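# Slip the band back over the carton's guard

## Task

Get the band to encircle the carton again, passing over both the corner guard and the carton, while leaving the guard exactly where it sits and the carton flat on the table. The guard is not fixed down, so shifting it from its spot fails the task right away. The result only counts if everything stays in place on its own after the robot lets go.

## Robot and tools

Robot: two arms, left_arm and right_arm, mounted facing each other across a table. Each has a parallel gripper whose fingers point along its own +x axis and close along its y axis. Reported hand position is the point between the finger pads, roughly 3-4 cm behind the tips, and may be slightly off, especially at long reach.

Frame: one shared world frame. Origin at table centre, table surface at z = +0.020 m, +z up. left_arm's base is on the +y side, right_arm's on the -y side. The names left and right do not refer to image sides. Result state lines give each gripper's end_effector_position (m), end_effector_quat_wxyz, and velocities (m/s, rad/s).

Tools:
- execute_actions(actions): a list of actions run one after another. Each action is a table of up to 15 rows, one row per 1/30 s step; if shorter, its last row is held to fill 15 steps (0.5 s). Each row is 14 numbers in [-1, 1]: left_arm dx, dy, dz, rx, ry, rz, opening, then right_arm's same seven. Both arms always appear. dx..rz are an offset of the target from that gripper's pose measured at the start of the action (for the first action in a call, the last pose a result reported), expressed in the gripper's own axes. Every row counts from that same start pose, not from the previous row. Scale: 1.0 = 0.6 m or 180 degrees; rx, ry, rz form one rotation vector. An empty list just returns state and images.
- move(target, speed, blocking): target is one 14-number row laid out as above, an offset from the pose in the most recent result showing one, in gripper axes. Each gripper travels a straight path; all paths finish together, taking 0.5 to 10 s (cut off at 10 s). speed is top path speed in m/s, 0.002 to 0.5, default 0.25; rotation is capped at twice that in rad/s. Paths do not avoid obstacles or the other arm. Grippers lag and may overshoot speed near full extension. Faster moves and targets deeper past a contact push harder. With blocking=false you get a result after 0.5 s; then only wait or stop are accepted until a result shows the move finished. The result adds a move: line with the ending (done, off_target, moving, held, fault), limits that acted (paced = pose clipped; held = steps blocked, after which the arm may lurch fast), and each gripper's distance to its target.
- wait(seconds): 0 to 10; lets the scene run with last commands held; returns early if a running move ends.
- stop(): brakes a running move; needs room to stop; fingers keep moving.
- zoom_image(camera, region): closer look at the latest image; camera is cam_high, cam_low, cam_left_wrist or cam_right_wrist; region [x0, y0, x1, y1] in pixels, at most 504x504. Images are 672x504.
- finished_scene(scene): ends the given scene (1 or 2) irreversibly and reports success; the next scene's task arrives in its result. Replying without a tool call ends everything.

Opening (7th and 14th numbers) is absolute, not an offset: +1 fully open (0.088 m); empty fingers meet near -0.80; below that nothing changes. Full close takes at least about 0.5 s. grip_measured reports the fingers on this same scale; readings can be off about 1 mm per gripper and read narrower by up to 0.061 when squeezing hard. To hold firmly, command about 0.07 below grip_measured. Parts under 3 mm thick get less force. grip_effort_n is the motor effort (negative = closing), capped near 83 N, and it does not return to zero at rest.

Controller: each step the commanded pose is clipped to 70 mm and 16 degrees from the measured pose, so large offsets take several actions; after an action the arm goes at most to its last clipped pose, so send the remainder next. Position wins over orientation when both cannot be met. Friction can leave the gripper short or tilted; small moves may not happen, so check pose after each move and correct tilt. Hand target lines show where each arm is currently driven. HELD in step readings and pose unreachable lines mean a clearance check altered or blocked that arm's command. To keep an arm still, send it the offset back to its wanted pose in a reply's first call and zeros afterward, with its intended opening.

Joint ranges (rad): waist -3.054..3.054, shoulder 0..3.142, elbow 0..2.356, wrist pitch -1.571..1.571, wrist yaw -1.571..1.571, wrist roll -3.142..3.142. Load limits (N m): waist 18.2, shoulder 22.5, elbow 22.4, wrist pitch 5.92, wrist yaw 5.9, wrist roll 5.54 (held weight counts). Reaching a limit freezes the arm 10 s and drops the rest of the call. Holding loads heats motors; warnings from 50 °C, forced hold at 95 °C, and power loss if not cooled in 30-60 s.

Cameras: cam_high and cam_low are fixed; wrist cameras follow their arms. Calibration K, distortion and T_world_to_cam are provided and may be slightly off.

Avoid: nudging the loose corner guard, tipping the carton, letting the band snap off, pushing anything off the table, arms colliding or pressing together, hard impacts or slams. Things may occasionally get a small external shove. The robot keeps acting while you think, holding its last command.

Each tool is called after "Request:" by a JSON object that holds its "name" and its "arguments".

## Session

Request:
{"name": "execute_actions", "arguments": {"actions": []}}

Scene clock: 0.00 s.
left_arm: end_effector_position=(+0.3767, +0.2705, +0.2342) grip_measured=+0.983 grip_effort_n=n/a end_effector_quat_wxyz=(+0.200, +0.722, +0.370, -0.550) end_effector_velocity=(+0.001, +0.002, -0.002) end_effector_angular_velocity=(+0.007, -0.004, +0.009) | right_arm: end_effector_position=(+0.1242, -0.0971, +0.1440) grip_measured=+0.991 grip_effort_n=n/a end_effector_quat_wxyz=(+0.144, -0.741, -0.014, +0.656) end_effector_velocity=(+0.002, -0.002, +0.000) end_effector_angular_velocity=(-0.009, -0.013, +0.017)
Joint positions: left_arm=[ 0.895  2.116  1.793 -1.301 -0.34   1.769  0.087] | right_arm=[-0.084  2.062  1.631 -0.951  0.171 -1.242  0.088]
Joint velocities: left_arm=[ 0.002  0.002 -0.007  0.007 -0.007 -0.007 -0.   ] | right_arm=[-0.002 -0.002 -0.002 -0.007  0.007 -0.022  0.   ]
Heat: left arm: hottest shoulder 28 °C (+0.0 °C/min); right arm: hottest shoulder 33 °C (+0.0 °C/min).
Hand target (left_arm): +0.377, +0.271, +0.234; +0.200, +0.722, +0.370, -0.550
Hand target (right_arm): +0.124, -0.097, +0.144; -0.144, +0.741, +0.014, -0.656
camera_calibration (this result's frames):
cam_left_wrist: T_world_to_cam=[[-0.767717, 0.633589, 0.0957864, 0.109024], [0.526387, 0.538325, 0.658121, -0.472588], [0.365414, 0.555671, -0.746794, -0.036198], [0, 0, 0, 1]] pos_world=[0.345691, 0.205444, 0.273545]
cam_right_wrist: T_world_to_cam=[[0.199076, 0.949749, 0.24155, 0.0392785], [0.844134, -0.291395, 0.45003, -0.178714], [0.497802, 0.11431, -0.859725, 0.149437], [0, 0, 0, 1]] pos_world=[0.0686491, -0.106463, 0.199414]

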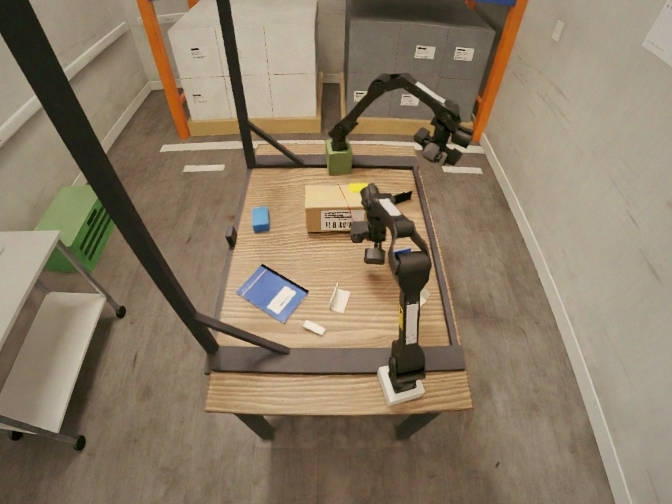

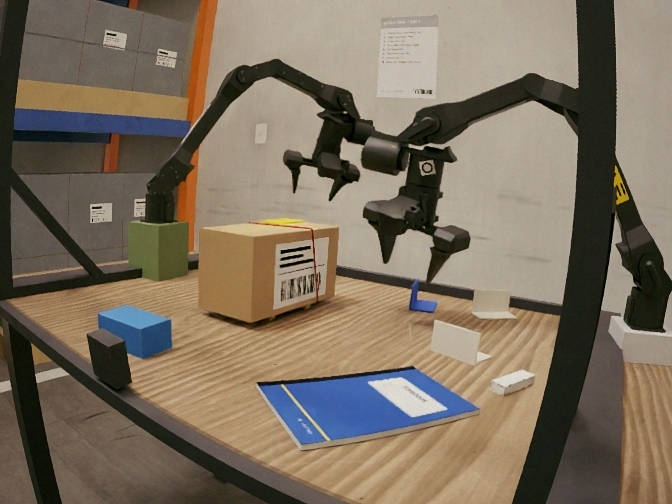

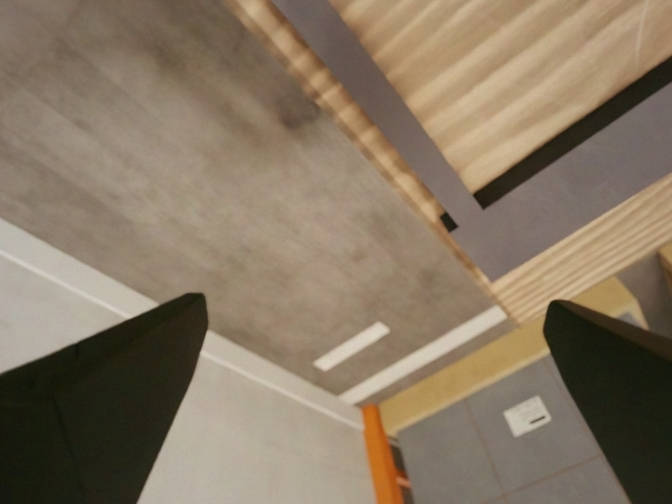

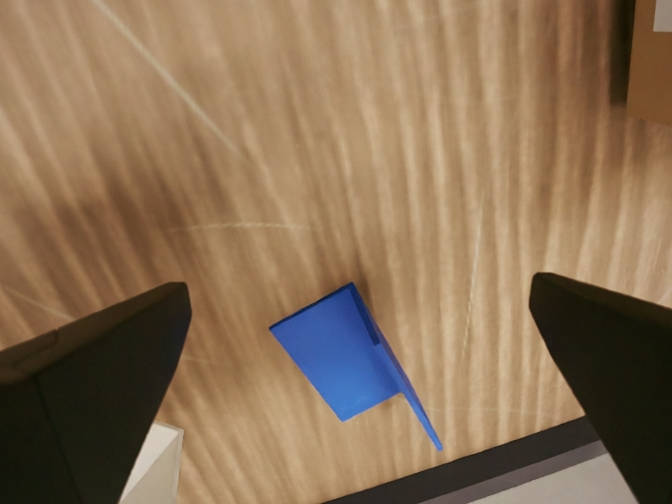

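Request:
{"name": "move", "arguments": {"target": [-0.212,-0.338,0.41,-0.229,-0.112,0,1,-0.2,0.187,-0.147,0,0,0,1], "speed": 0.3}}

Scene clock: 12.13 s.
left_arm: end_effector_position=(+0.0485, +0.1872, +0.2984) grip_measured=+0.983 grip_effort_n=0.7 end_effector_quat_wxyz=(+0.494, +0.501, +0.502, -0.502) end_effector_velocity=(-0.002, +0.001, +0.001) end_effector_angular_velocity=(+0.004, -0.007, +0.024) | right_arm: end_effector_position=(+0.1757, -0.2415, +0.2449) grip_measured=+0.991 grip_effort_n=1.2 end_effector_quat_wxyz=(+0.147, -0.742, -0.016, +0.654) end_effector_velocity=(+0.002, -0.005, -0.001) end_effector_angular_velocity=(-0.025, -0.013, +0.017)
Joint positions: left_arm=[ 0.021  1.463  1.283 -1.401  0.008  0.183  0.087] | right_arm=[-0.191  1.454  1.306 -1.21   0.155 -1.348  0.088]
Joint velocities: left_arm=[-0.012 -0.002  0.002 -0.007 -0.007 -0.037 -0.   ] | right_arm=[-0.002 -0.002 -0.002 -0.022  0.007 -0.022  0.   ]
Heat: left arm: hottest shoulder 32 °C (+19.8 °C/min); right arm: hottest shoulder 38 °C (+24.7 °C/min).
Hand target (left_arm): +0.048, +0.188, +0.300; +0.498, +0.500, +0.500, -0.502
Hand target (right_arm): +0.176, -0.246, +0.243; -0.143, +0.741, +0.014, -0.655
Off the commanded pose (left_arm): 0.004 m, 1 deg.
Off the commanded pose (right_arm): 0.006 m, 0 deg.
move: done
camera_calibration (this result's frames):
cam_left_wrist: T_world_to_cam=[[-0.999819, -0.018122, -0.00571461, 0.0672037], [-0.0189077, 0.91894, 0.393943, -0.263203], [-0.00188765, 0.39398, -0.919117, 0.277475], [0, 0, 0, 1]] pos_world=[0.0627388, 0.133767, 0.359103]
cam_right_wrist: T_world_to_cam=[[0.199024, 0.947959, 0.24852, 0.13972], [0.841994, -0.295164, 0.45158, -0.310583], [0.501433, 0.119377, -0.856921, 0.226971], [0, 0, 0, 1]] pos_world=[0.119891, -0.251217, 0.300026]

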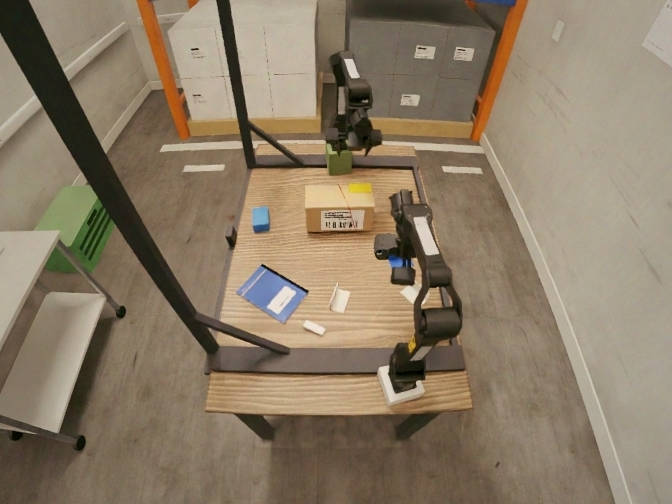

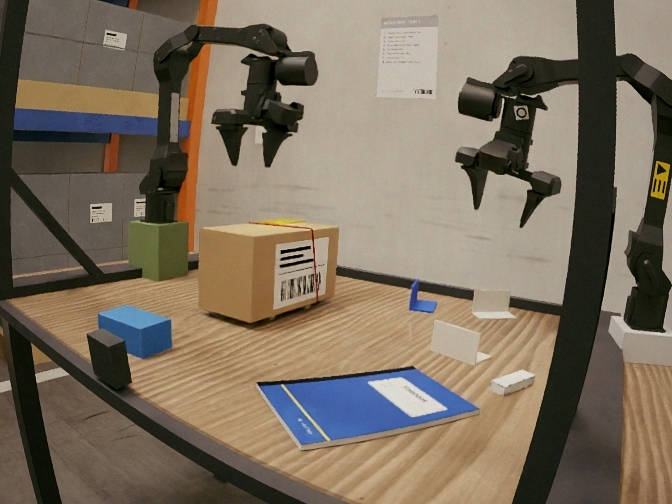

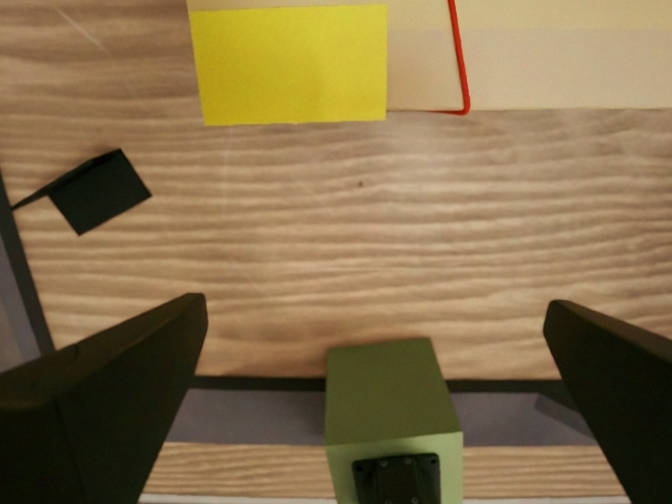

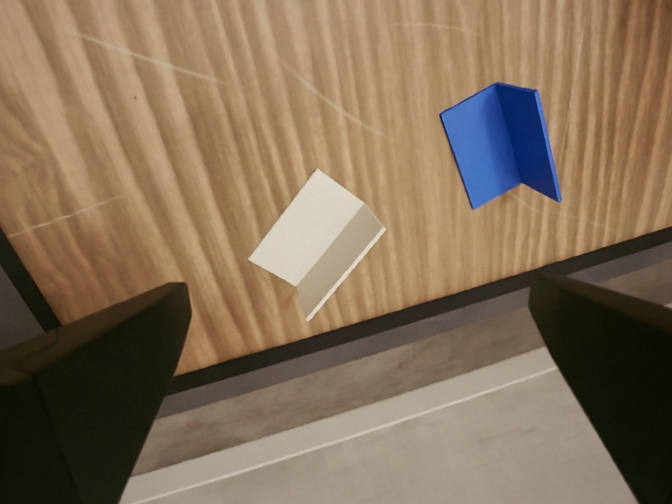

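Request:
{"name": "zoom_image", "arguments": {"camera": "cam_high", "region": [290,170,400,245]}}

Request:
{"name": "zoom_image", "arguments": {"camera": "cam_low", "region": [190,200,360,340]}}

Region (290, 170, 400, 245) of cam_high's 672x504 image, scaled by 4.582, with more detail than that image has; it fills the top 344 rows of this view, and the rest is white.

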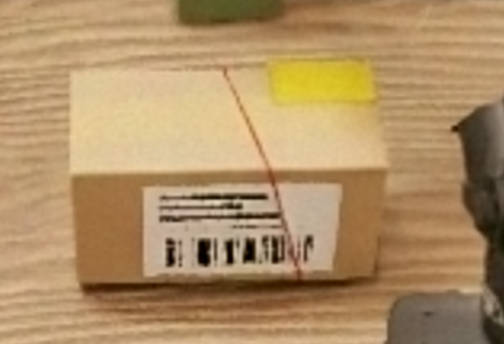

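Region (190, 200, 360, 340) of cam_low's 672x504 image, scaled by 2.965, with more detail than that image has; it fills the top 415 rows of this view, and the rest is white.

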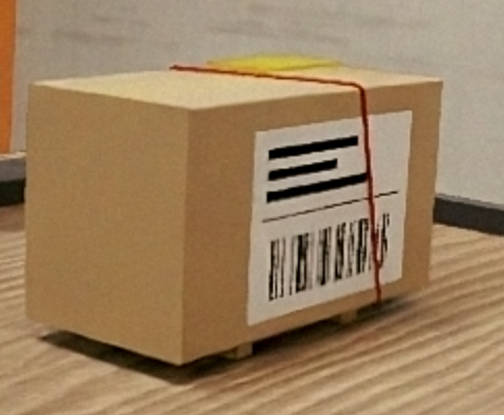

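Request:
{"name": "move", "arguments": {"target": [0.095,-0.058,0.105,0,0,0,-0.3,0,0,0,0,0,0,1], "speed": 0.15}}

Scene clock: 46.90 s.
left_arm: end_effector_position=(+0.0146, +0.1276, +0.2427) grip_measured=-0.297 grip_effort_n=-15.6 end_effector_quat_wxyz=(+0.494, +0.502, +0.500, -0.504) end_effector_velocity=(-0.001, +0.002, -0.001) end_effector_angular_velocity=(+0.012, -0.007, -0.000) | right_arm: end_effector_position=(+0.1757, -0.2415, +0.2449) grip_measured=+0.991 grip_effort_n=1.2 end_effector_quat_wxyz=(+0.147, -0.742, -0.016, +0.654) end_effector_velocity=(-0.001, -0.003, -0.002) end_effector_angular_velocity=(-0.016, +0.016, +0.019)
Joint positions: left_arm=[-0.127  1.682  1.281 -1.175  0.008  0.038  0.024] | right_arm=[-0.191  1.454  1.306 -1.21   0.155 -1.348  0.088]
Joint velocities: left_arm=[-0.007  0.002 -0.002 -0.007 -0.007 -0.007  0.   ] | right_arm=[-0.007 -0.002 -0.007 -0.007 -0.022 -0.022  0.   ]
Heat: left arm: hottest shoulder 32 °C (+5.1 °C/min); right arm: hottest shoulder 39 °C (+7.7 °C/min).
Hand target (left_arm): +0.013, +0.125, +0.240; +0.493, +0.502, +0.503, -0.502
Hand target (right_arm): +0.176, -0.241, +0.245; -0.147, +0.742, +0.016, -0.654
Off the commanded pose (left_arm): 0.004 m, 0 deg.
Off the commanded pose (right_arm): 0.000 m, 0 deg.
move: done
camera_calibration (this result's frames):
cam_left_wrist: T_world_to_cam=[[-0.999859, -0.0150871, -0.00743981, 0.0319519], [-0.0167943, 0.920577, 0.390199, -0.186446], [0.000961929, 0.390269, -0.9207, 0.250499], [0, 0, 0, 1]] pos_world=[0.0285752, 0.0743577, 0.303623]
cam_right_wrist: T_world_to_cam=[[0.199024, 0.947959, 0.24852, 0.13972], [0.841994, -0.295164, 0.45158, -0.310583], [0.501433, 0.119377, -0.856921, 0.226971], [0, 0, 0, 1]] pos_world=[0.119891, -0.251217, 0.300026]

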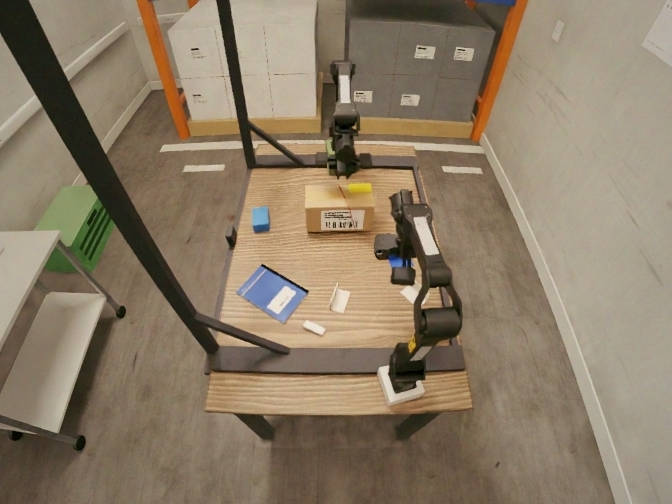

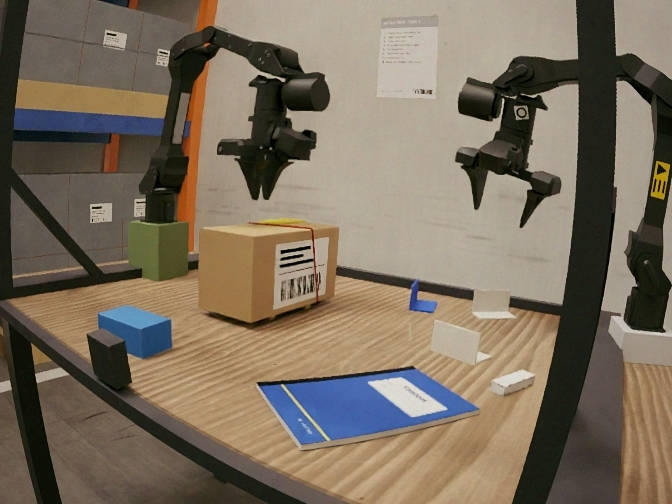

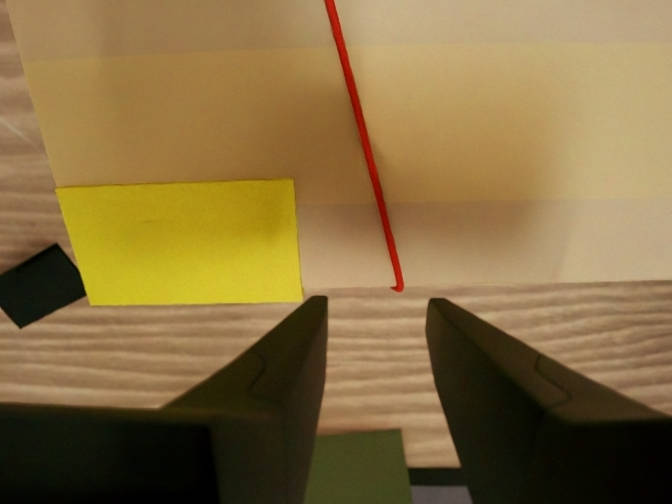

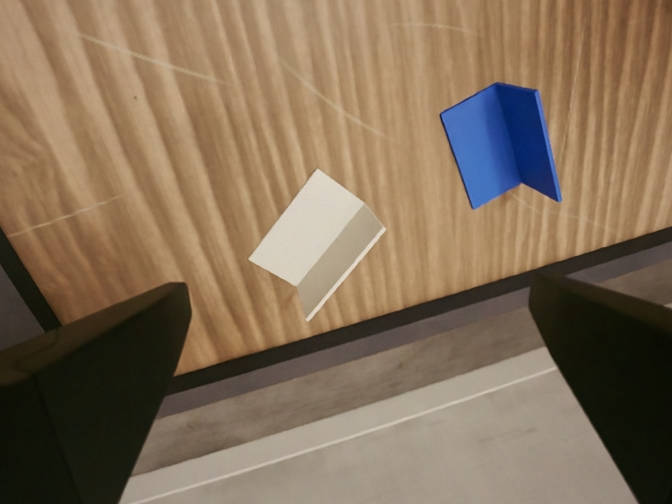

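Request:
{"name": "move", "arguments": {"target": [0.05,-0.011,0.004,0,0,0,-0.3,0,0,0,0,0,0,1], "speed": 0.06}}

Scene clock: 58.50 s.
left_arm: end_effector_position=(+0.0089, +0.1231, +0.2190) grip_measured=-0.297 grip_effort_n=-15.1 end_effector_quat_wxyz=(+0.499, +0.497, +0.494, -0.509) end_effector_velocity=(+0.002, +0.005, -0.000) end_effector_angular_velocity=(+0.022, -0.007, +0.010) | right_arm: end_effector_position=(+0.1757, -0.2415, +0.2449) grip_measured=+0.991 grip_effort_n=1.6 end_effector_quat_wxyz=(+0.147, -0.742, -0.016, +0.654) end_effector_velocity=(+0.003, -0.003, +0.001) end_effector_angular_velocity=(-0.003, -0.009, -0.002)
Joint positions: left_arm=[-0.146  1.7    1.206 -1.06   0.008  0.022  0.024] | right_arm=[-0.191  1.454  1.306 -1.21   0.155 -1.348  0.088]
Joint velocities: left_arm=[ 0.002 -0.002 -0.002 -0.022 -0.007 -0.007 -0.   ] | right_arm=[-0.007 -0.007 -0.002 -0.007  0.007 -0.007 -0.   ]
Heat: left arm: hottest shoulder 32 °C (+4.1 °C/min); right arm: hottest shoulder 38 °C (+5.1 °C/min).
Hand target (left_arm): +0.008, +0.125, +0.213; +0.494, +0.502, +0.500, -0.504
Hand target (right_arm): +0.176, -0.242, +0.245; -0.147, +0.742, +0.016, -0.654
Off the commanded pose (left_arm): 0.007 m, 1 deg.
Off the commanded pose (right_arm): 0.000 m, 0 deg.
move: done
camera_calibration (this result's frames):
cam_left_wrist: T_world_to_cam=[[-0.999893, -0.0125722, -0.00742468, 0.0257622], [-0.0144295, 0.928555, 0.370913, -0.169941], [0.00223103, 0.370981, -0.928638, 0.234543], [0, 0, 0, 1]] pos_world=[0.022784, 0.0711123, 0.28103]
cam_right_wrist: T_world_to_cam=[[0.199024, 0.947959, 0.24852, 0.13972], [0.841994, -0.295164, 0.45158, -0.310583], [0.501433, 0.119377, -0.856921, 0.226971], [0, 0, 0, 1]] pos_world=[0.119891, -0.251217, 0.300026]

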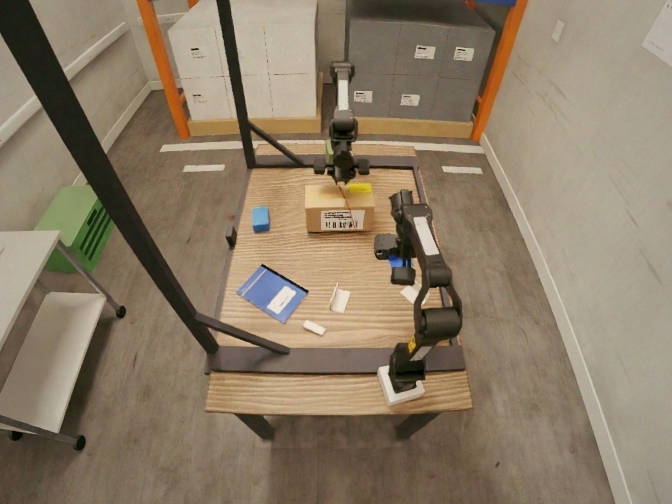

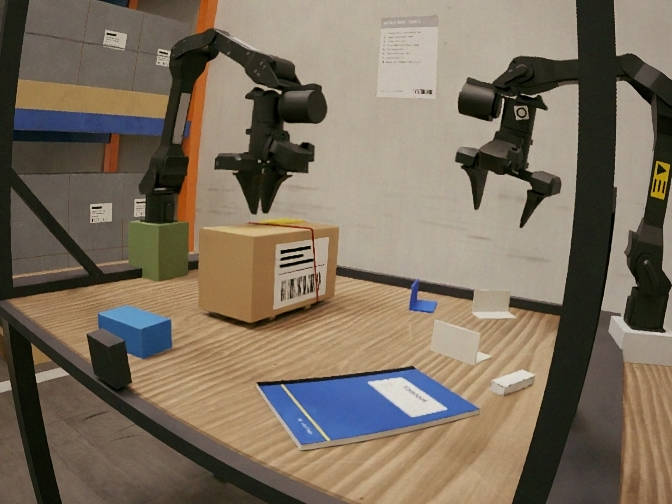

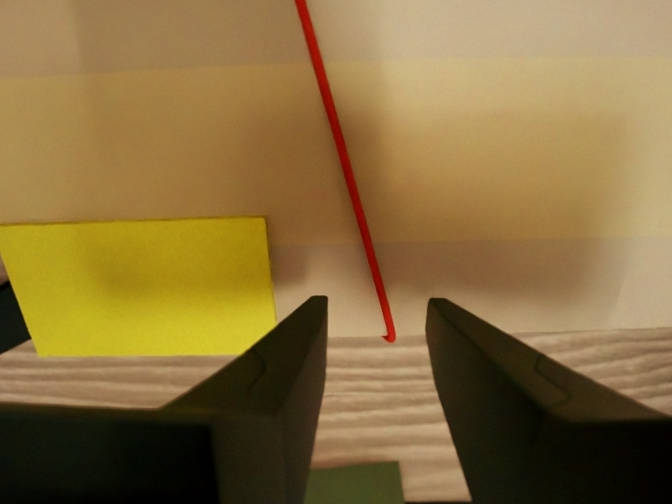

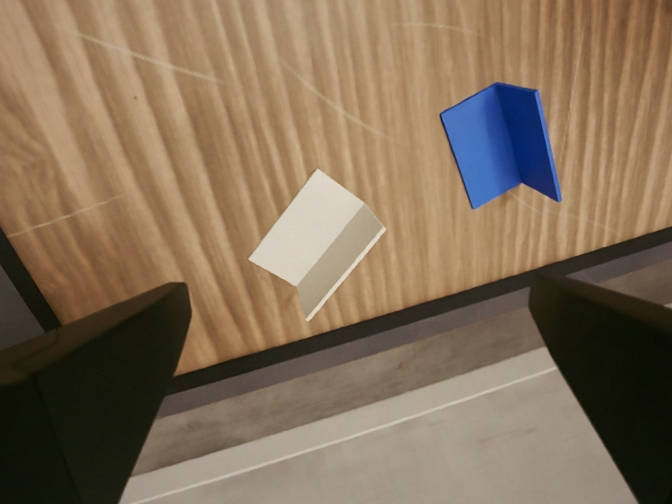

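Request:
{"name": "execute_actions", "arguments": {"actions": [[[0.01,0,0,0,0,0,-0.3,0,0,0,0,0,0,1],[0.015,0,0,0,0,0,-0.3,0,0,0,0,0,0,1],[0.02,0,0,0,0,0,-0.3,0,0,0,0,0,0,1],[0.025,0,0,0,0,0,-0.3,0,0,0,0,0,0,1],[0.03,0,0,0,0,0,-0.3,0,0,0,0,0,0,1],[0.035,0,0,0,0,0,-0.3,0,0,0,0,0,0,1],[0.04,0,0,0,0,0,-0.3,0,0,0,0,0,0,1]]]}}

Scene clock: 64.17 s.
left_arm: end_effector_position=(+0.0090, +0.1200, +0.2016) grip_measured=-0.297 grip_effort_n=-15.6 end_effector_quat_wxyz=(+0.504, +0.492, +0.489, -0.514) end_effector_velocity=(+0.000, -0.001, +0.000) end_effector_angular_velocity=(-0.007, -0.007, +0.005) | right_arm: end_effector_position=(+0.1757, -0.2415, +0.2449) grip_measured=+0.991 grip_effort_n=1.6 end_effector_quat_wxyz=(+0.147, -0.742, -0.016, +0.654) end_effector_velocity=(+0.001, -0.002, -0.001) end_effector_angular_velocity=(-0.009, +0.005, +0.001)
Joint positions: left_arm=[-0.146  1.713  1.148 -0.968  0.008  0.021  0.024] | right_arm=[-0.191  1.454  1.306 -1.21   0.155 -1.348  0.088]
Joint velocities: left_arm=[-0.002 -0.002 -0.002  0.007 -0.007 -0.007 -0.   ] | right_arm=[-0.007 -0.002 -0.002 -0.007 -0.007 -0.007  0.   ]
Heat: left arm: hottest shoulder 32 °C (+2.0 °C/min); right arm: hottest shoulder 38 °C (+3.0 °C/min).
Hand target (left_arm): +0.009, +0.123, +0.195; +0.499, +0.497, +0.494, -0.509
Hand target (right_arm): +0.176, -0.242, +0.245; -0.147, +0.742, +0.016, -0.654
Off the commanded pose (left_arm): 0.007 m, 1 deg.
Off the commanded pose (right_arm): 0.000 m, 0 deg.
Step readings (end_effector_position):
0: left_arm (+0.0089, +0.1231, +0.2189) | right_arm (+0.1757, -0.2415, +0.2449)
1: left_arm (+0.0089, +0.1228, +0.2187) | right_arm (+0.1757, -0.2415, +0.2449)
2: left_arm (+0.0089, +0.1219, +0.2179) | right_arm (+0.1757, -0.2415, +0.2449)
4: left_arm (+0.0090, +0.1205, +0.2156) | right_arm (+0.1757, -0.2415, +0.2449)
8: left_arm (+0.0090, +0.1205, +0.2072) | right_arm (+0.1757, -0.2415, +0.2449)
15: end_effector_position above
camera_calibration (this result's frames):
cam_left_wrist: T_world_to_cam=[[-0.999887, -0.013111, -0.00732198, 0.0256644], [-0.014847, 0.93626, 0.350995, -0.157536], [0.00225338, 0.351064, -0.936349, 0.223464], [0, 0, 0, 1]] pos_world=[0.0228191, 0.069381, 0.264722]
cam_right_wrist: T_world_to_cam=[[0.199024, 0.947959, 0.24852, 0.13972], [0.841994, -0.295164, 0.45158, -0.310583], [0.501433, 0.119377, -0.856921, 0.226971], [0, 0, 0, 1]] pos_world=[0.119891, -0.251217, 0.300026]

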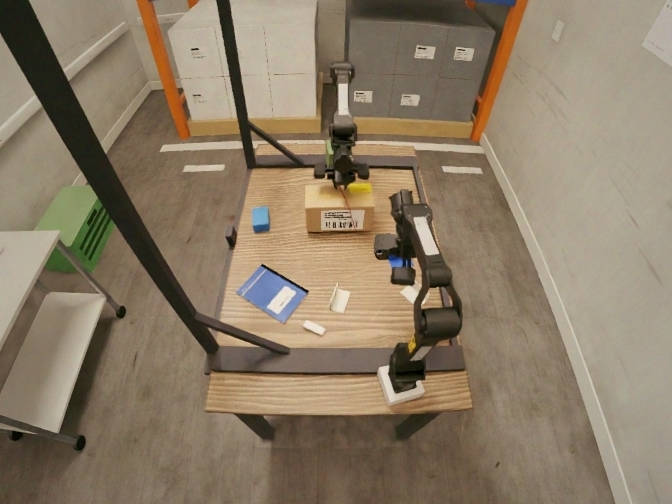

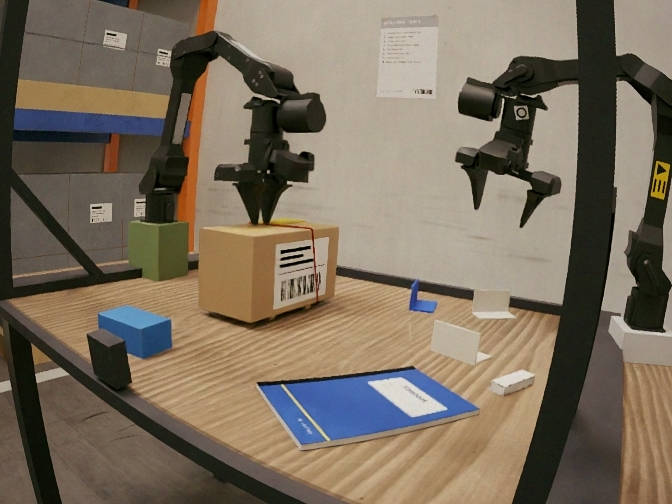

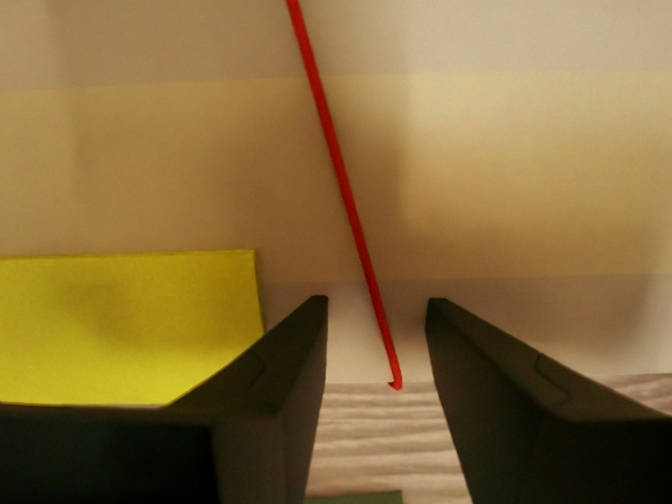

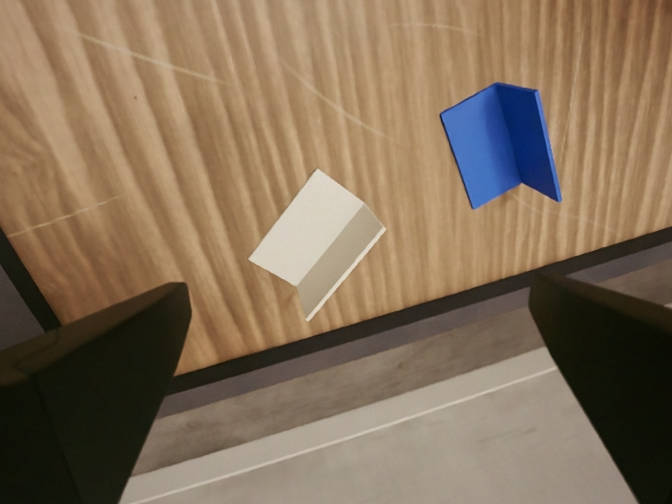

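Request:
{"name": "execute_actions", "arguments": {"actions": [[[0.01,0,-0.004,0,0.02,0,-0.3,0,0,0,0,0,0,1],[0.015,0,-0.004,0,0.02,0,-0.3,0,0,0,0,0,0,1],[0.02,0,-0.004,0,0.02,0,-0.3,0,0,0,0,0,0,1],[0.025,0,-0.004,0,0.02,0,-0.3,0,0,0,0,0,0,1],[0.03,0,-0.004,0,0.02,0,-0.3,0,0,0,0,0,0,1]]]}}

Scene clock: 71.40 s.
left_arm: end_effector_position=(+0.0089, +0.1213, +0.1983) grip_measured=-0.297 grip_effort_n=-15.6 end_effector_quat_wxyz=(+0.497, +0.499, +0.497, -0.507) end_effector_velocity=(+0.003, +0.002, +0.000) end_effector_angular_velocity=(+0.008, -0.022, +0.005) | right_arm: end_effector_position=(+0.1757, -0.2415, +0.2449) grip_measured=+0.991 grip_effort_n=2.1 end_effector_quat_wxyz=(+0.147, -0.742, -0.016, +0.654) end_effector_velocity=(+0.002, -0.000, -0.001) end_effector_angular_velocity=(+0.004, -0.005, -0.011)
Joint positions: left_arm=[-0.146  1.737  1.163 -0.989  0.008  0.021  0.024] | right_arm=[-0.191  1.454  1.306 -1.21   0.155 -1.348  0.088]
Joint velocities: left_arm=[-0.002 -0.002 -0.002 -0.007 -0.022 -0.007 -0.   ] | right_arm=[-0.002 -0.002 -0.007  0.007  0.007  0.007 -0.   ]
Heat: left arm: hottest shoulder 32 °C (+0.0 °C/min); right arm: hottest shoulder 38 °C (+0.0 °C/min).
Hand target (left_arm): +0.009, +0.122, +0.184; +0.489, +0.507, +0.505, -0.499
Hand target (right_arm): +0.176, -0.242, +0.245; -0.147, +0.742, +0.016, -0.654
Off the commanded pose (left_arm): 0.015 m, 2 deg.
Off the commanded pose (right_arm): 0.000 m, 0 deg.
Step readings (end_effector_position):
0: left_arm (+0.0090, +0.1199, +0.2015) | right_arm (+0.1757, -0.2415, +0.2449)
1: left_arm (+0.0090, +0.1204, +0.2010) | right_arm (+0.1757, -0.2415, +0.2449)
2: left_arm (+0.0089, +0.1214, +0.2004) | right_arm (+0.1757, -0.2415, +0.2449)
4: left_arm (+0.0089, +0.1214, +0.1994) | right_arm (+0.1757, -0.2415, +0.2449)
8: left_arm (+0.0089, +0.1213, +0.1984) | right_arm (+0.1757, -0.2415, +0.2449)
15: end_effector_position above
camera_calibration (this result's frames):
cam_left_wrist: T_world_to_cam=[[-0.999889, -0.0128855, -0.00745854, 0.0256457], [-0.0147519, 0.925114, 0.379402, -0.161817], [0.00201122, 0.37947, -0.925202, 0.21429], [0, 0, 0, 1]] pos_world=[0.0228248, 0.0687134, 0.259847]
cam_right_wrist: T_world_to_cam=[[0.199024, 0.947959, 0.24852, 0.13972], [0.841994, -0.295164, 0.45158, -0.310583], [0.501433, 0.119377, -0.856921, 0.226971], [0, 0, 0, 1]] pos_world=[0.119891, -0.251217, 0.300026]

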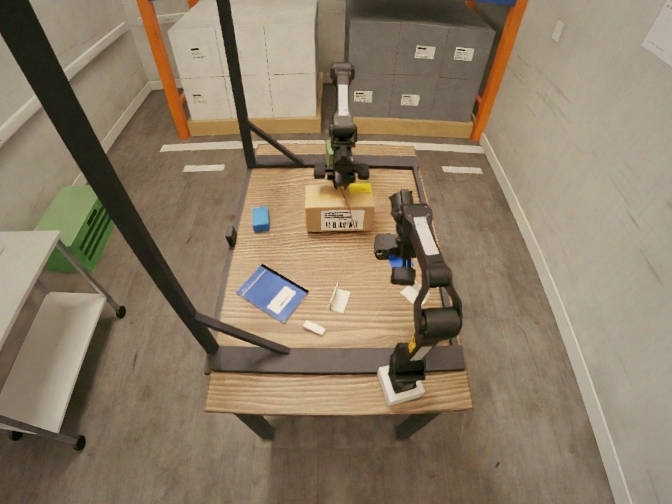

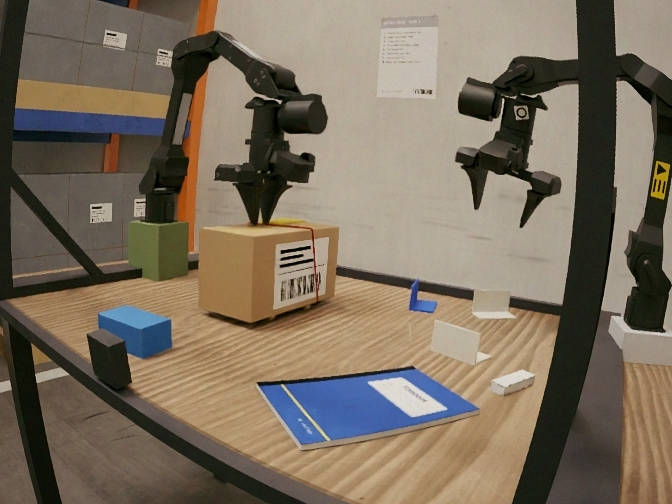

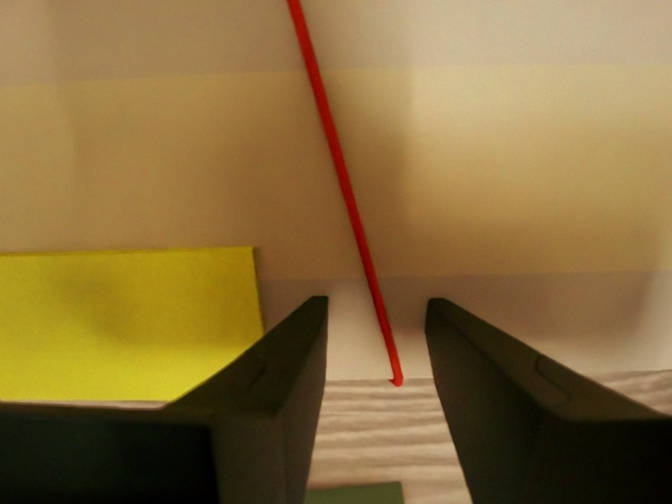

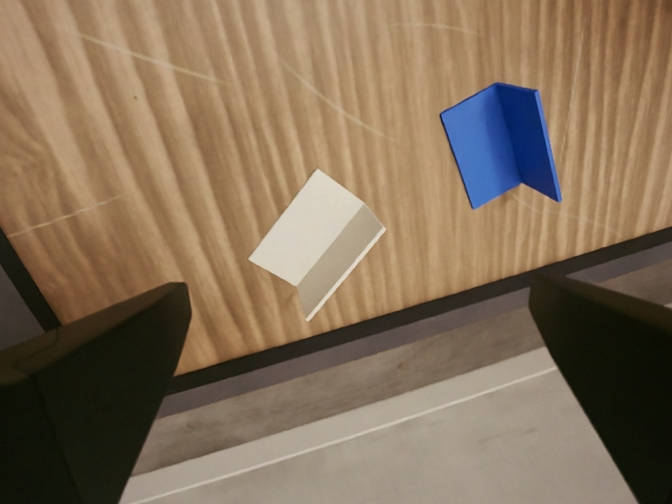

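Request:
{"name": "execute_actions", "arguments": {"actions": [[[0.02,0,0,0,0,0,-0.35,0,0,0,0,0,0,1],[0.02,0,0,0,0,0,-0.4,0,0,0,0,0,0,1],[0.02,0,0,0,0,0,-0.45,0,0,0,0,0,0,1],[0.02,0,0,0,0,0,-0.5,0,0,0,0,0,0,1],[0.02,0,0,0,0,0,-0.54,0,0,0,0,0,0,1],[0.02,0,0,0,0,0,-0.58,0,0,0,0,0,0,1],[0.02,0,0,0,0,0,-0.62,0,0,0,0,0,0,1],[0.02,0,0,0,0,0,-0.66,0,0,0,0,0,0,1],[0.02,0,0,0,0,0,-0.7,0,0,0,0,0,0,1],[0.02,0,0,0,0,0,-0.74,0,0,0,0,0,0,1],[0.02,0,0,0,0,0,-0.78,0,0,0,0,0,0,1],[0.02,0,0,0,0,0,-0.82,0,0,0,0,0,0,1],[0.02,0,0,0,0,0,-0.86,0,0,0,0,0,0,1],[0.02,0,0,0,0,0,-0.9,0,0,0,0,0,0,1],[0.02,0,0,0,0,0,-0.9,0,0,0,0,0,0,1]],[[0.02,0,0,0,0,0,-0.9,0,0,0,0,0,0,1]]]}}

Scene clock: 80.37 s.
left_arm: end_effector_position=(+0.0090, +0.1160, +0.1984) grip_measured=-0.815 grip_effort_n=-83.5 end_effector_quat_wxyz=(+0.509, +0.487, +0.484, -0.519) end_effector_velocity=(+0.003, +0.002, +0.001) end_effector_angular_velocity=(+0.003, -0.022, -0.009) | right_arm: end_effector_position=(+0.1757, -0.2415, +0.2449) grip_measured=+0.991 grip_effort_n=1.6 end_effector_quat_wxyz=(+0.147, -0.742, -0.016, +0.654) end_effector_velocity=(-0.000, -0.002, -0.001) end_effector_angular_velocity=(-0.007, +0.008, -0.008)
Joint positions: left_arm=[-0.146  1.718  1.139 -0.936  0.008  0.021  0.   ] | right_arm=[-0.191  1.454  1.306 -1.21   0.155 -1.348  0.088]
Joint velocities: left_arm=[-0.002 -0.007 -0.002 -0.007 -0.022  0.007  0.   ] | right_arm=[-0.002 -0.002 -0.002 -0.007 -0.007  0.007 -0.   ]
Heat: left arm: hottest shoulder 31 °C (-1.0 °C/min); right arm: hottest shoulder 37 °C (-1.0 °C/min).
Hand target (left_arm): +0.009, +0.116, +0.187; +0.505, +0.491, +0.488, -0.515
Hand target (right_arm): +0.176, -0.242, +0.245; -0.147, +0.742, +0.016, -0.654
Off the commanded pose (left_arm): 0.012 m, 1 deg.
Off the commanded pose (right_arm): 0.000 m, 0 deg.
Step readings (end_effector_position; steps 1 to 15: 1st action; 16 to 30: 2nd action):
0: left_arm (+0.0089, +0.1213, +0.1983) | right_arm (+0.1757, -0.2415, +0.2449)
1: left_arm (+0.0089, +0.1213, +0.1981) | right_arm (+0.1757, -0.2415, +0.2449)
2: left_arm (+0.0090, +0.1209, +0.1981) | right_arm (+0.1757, -0.2415, +0.2449)
4: left_arm (+0.0090, +0.1202, +0.1981) | right_arm (+0.1757, -0.2415, +0.2449)
8: left_arm (+0.0090, +0.1181, +0.1983) | right_arm (+0.1757, -0.2415, +0.2449)
15: left_arm (+0.0090, +0.1163, +0.1984) | right_arm (+0.1757, -0.2415, +0.2449)
16: left_arm (+0.0090, +0.1161, +0.1984) | right_arm (+0.1757, -0.2415, +0.2449)
17: left_arm (+0.0090, +0.1159, +0.1985) | right_arm (+0.1757, -0.2415, +0.2449)
19: left_arm (+0.0090, +0.1159, +0.1984) | right_arm (+0.1757, -0.2415, +0.2449)
23: left_arm (+0.0090, +0.1159, +0.1985) | right_arm (+0.1757, -0.2415, +0.2449)
30: end_effector_position above
camera_calibration (this result's frames):
cam_left_wrist: T_world_to_cam=[[-0.999886, -0.0132443, -0.00723676, 0.0256205], [-0.0149004, 0.942529, 0.333791, -0.149905], [0.00240002, 0.333861, -0.942619, 0.225073], [0, 0, 0, 1]] pos_world=[0.0228437, 0.0664858, 0.262381]
cam_right_wrist: T_world_to_cam=[[0.199024, 0.947959, 0.24852, 0.13972], [0.841994, -0.295164, 0.45158, -0.310583], [0.501433, 0.119377, -0.856921, 0.226971], [0, 0, 0, 1]] pos_world=[0.119891, -0.251217, 0.300026]

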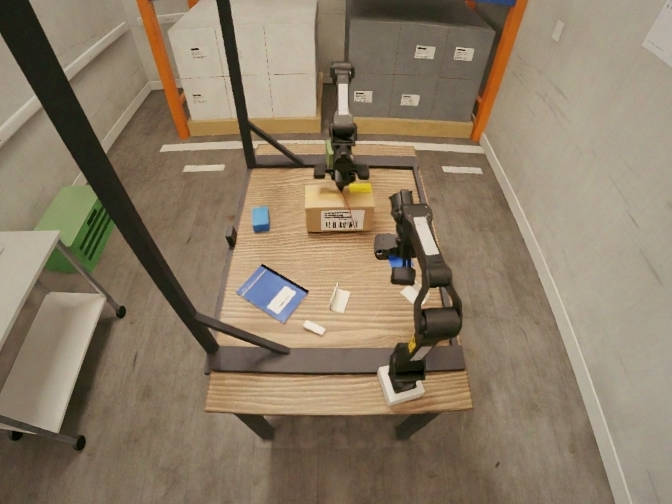

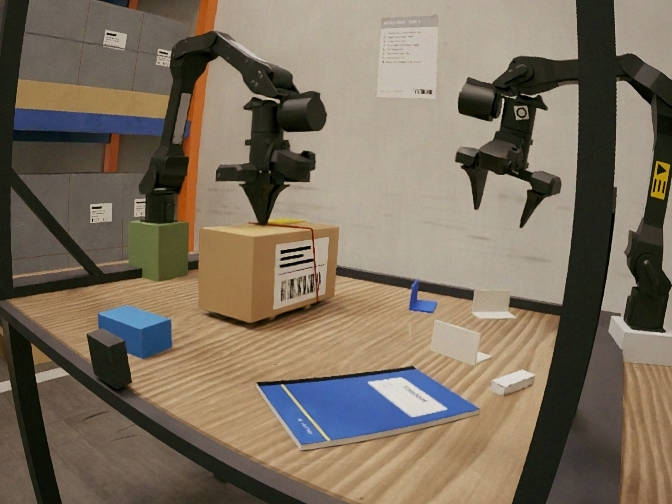

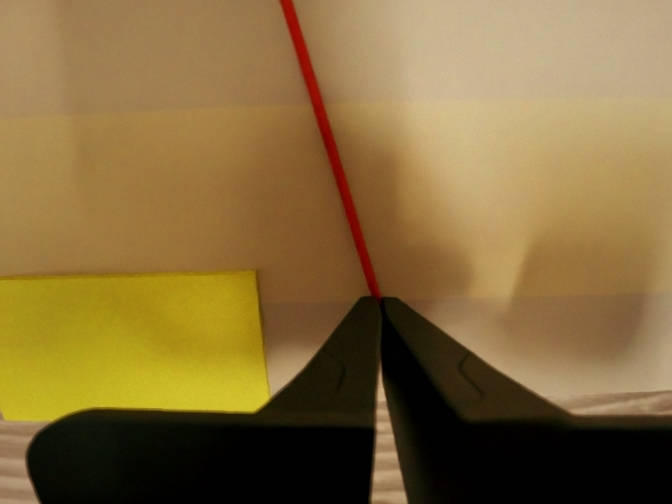

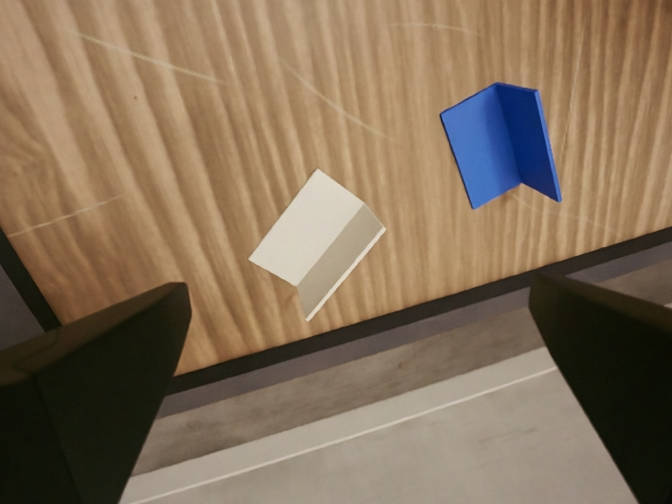

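Request:
{"name": "move", "arguments": {"target": [-0.055,0,-0.015,0,0.02,0,-0.9,0,0,0,0,0,0,1], "speed": 0.04}}

Scene clock: 86.47 s.
left_arm: end_effector_position=(+0.0091, +0.1271, +0.2237) grip_measured=-0.815 grip_effort_n=-83.5 end_effector_quat_wxyz=(+0.489, +0.507, +0.504, -0.499) end_effector_velocity=(+0.003, -0.000, +0.002) end_effector_angular_velocity=(-0.002, -0.022, +0.019) | right_arm: end_effector_position=(+0.1757, -0.2415, +0.2449) grip_measured=+0.991 grip_effort_n=1.6 end_effector_quat_wxyz=(+0.147, -0.742, -0.016, +0.654) end_effector_velocity=(-0.003, -0.000, -0.002) end_effector_angular_velocity=(+0.000, +0.020, +0.009)
Joint positions: left_arm=[-0.146  1.712  1.239 -1.12   0.006  0.021  0.   ] | right_arm=[-0.191  1.454  1.306 -1.21   0.155 -1.348  0.088]
Joint velocities: left_arm=[-0.002 -0.002  0.007 -0.007 -0.022 -0.022  0.   ] | right_arm=[-0.002 -0.002 -0.007  0.007 -0.022 -0.007 -0.   ]
Heat: left arm: hottest shoulder 31 °C (-1.0 °C/min); right arm: hottest shoulder 37 °C (-1.0 °C/min).
Hand target (left_arm): +0.009, +0.127, +0.231; +0.493, +0.503, +0.500, -0.503
Hand target (right_arm): +0.176, -0.242, +0.245; -0.147, +0.742, +0.016, -0.654
Off the commanded pose (left_arm): 0.007 m, 1 deg.
Off the commanded pose (right_arm): 0.000 m, 0 deg.
move: done
camera_calibration (this result's frames):
cam_left_wrist: T_world_to_cam=[[-0.999882, -0.0126329, -0.00873066, 0.0262846], [-0.0150932, 0.913259, 0.4071, -0.181533], [0.00283048, 0.407184, -0.913342, 0.229307], [0, 0, 0, 1]] pos_world=[0.0228926, 0.0727482, 0.283567]
cam_right_wrist: T_world_to_cam=[[0.199024, 0.947959, 0.24852, 0.13972], [0.841994, -0.295164, 0.45158, -0.310583], [0.501433, 0.119377, -0.856921, 0.226971], [0, 0, 0, 1]] pos_world=[0.119891, -0.251217, 0.300026]

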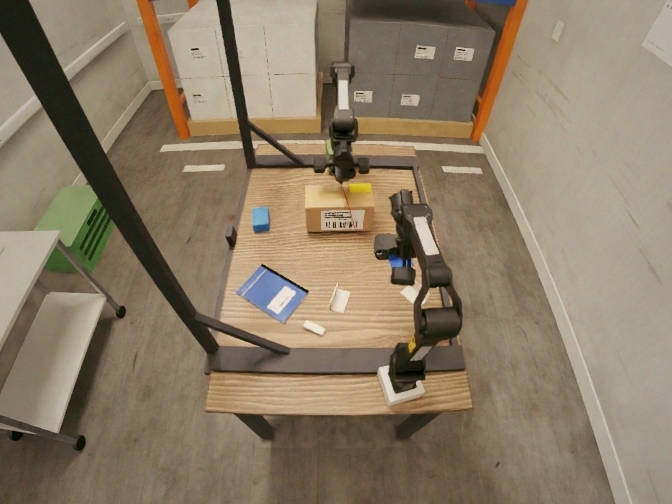

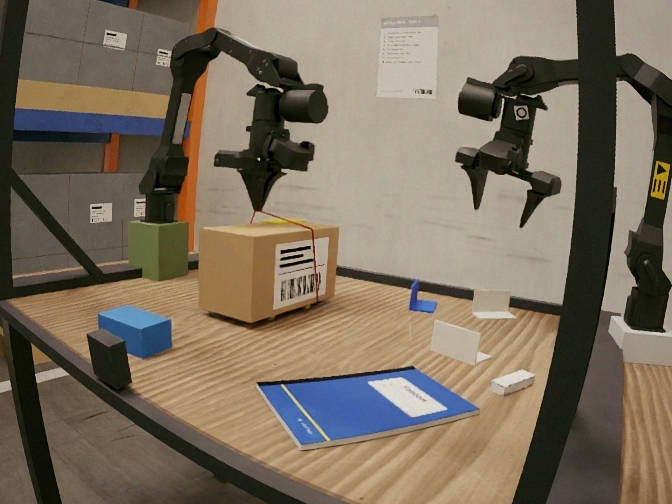

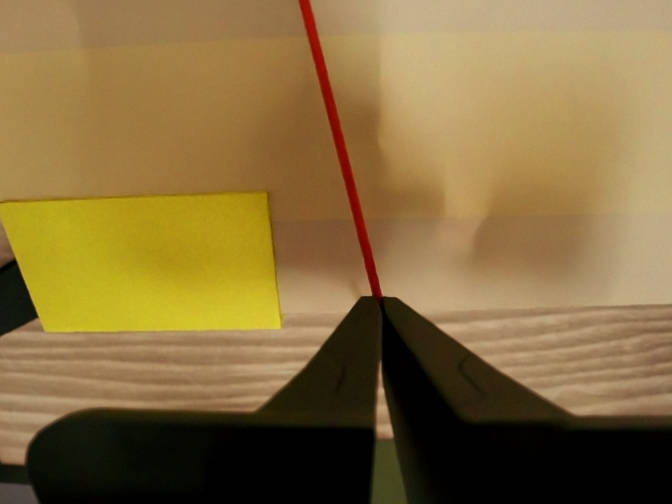

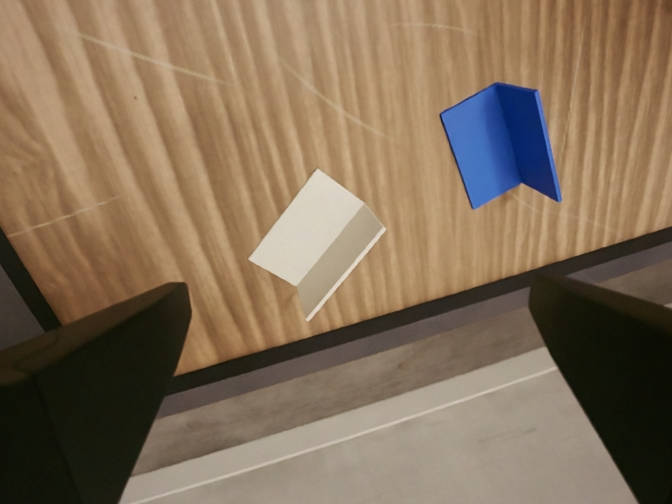

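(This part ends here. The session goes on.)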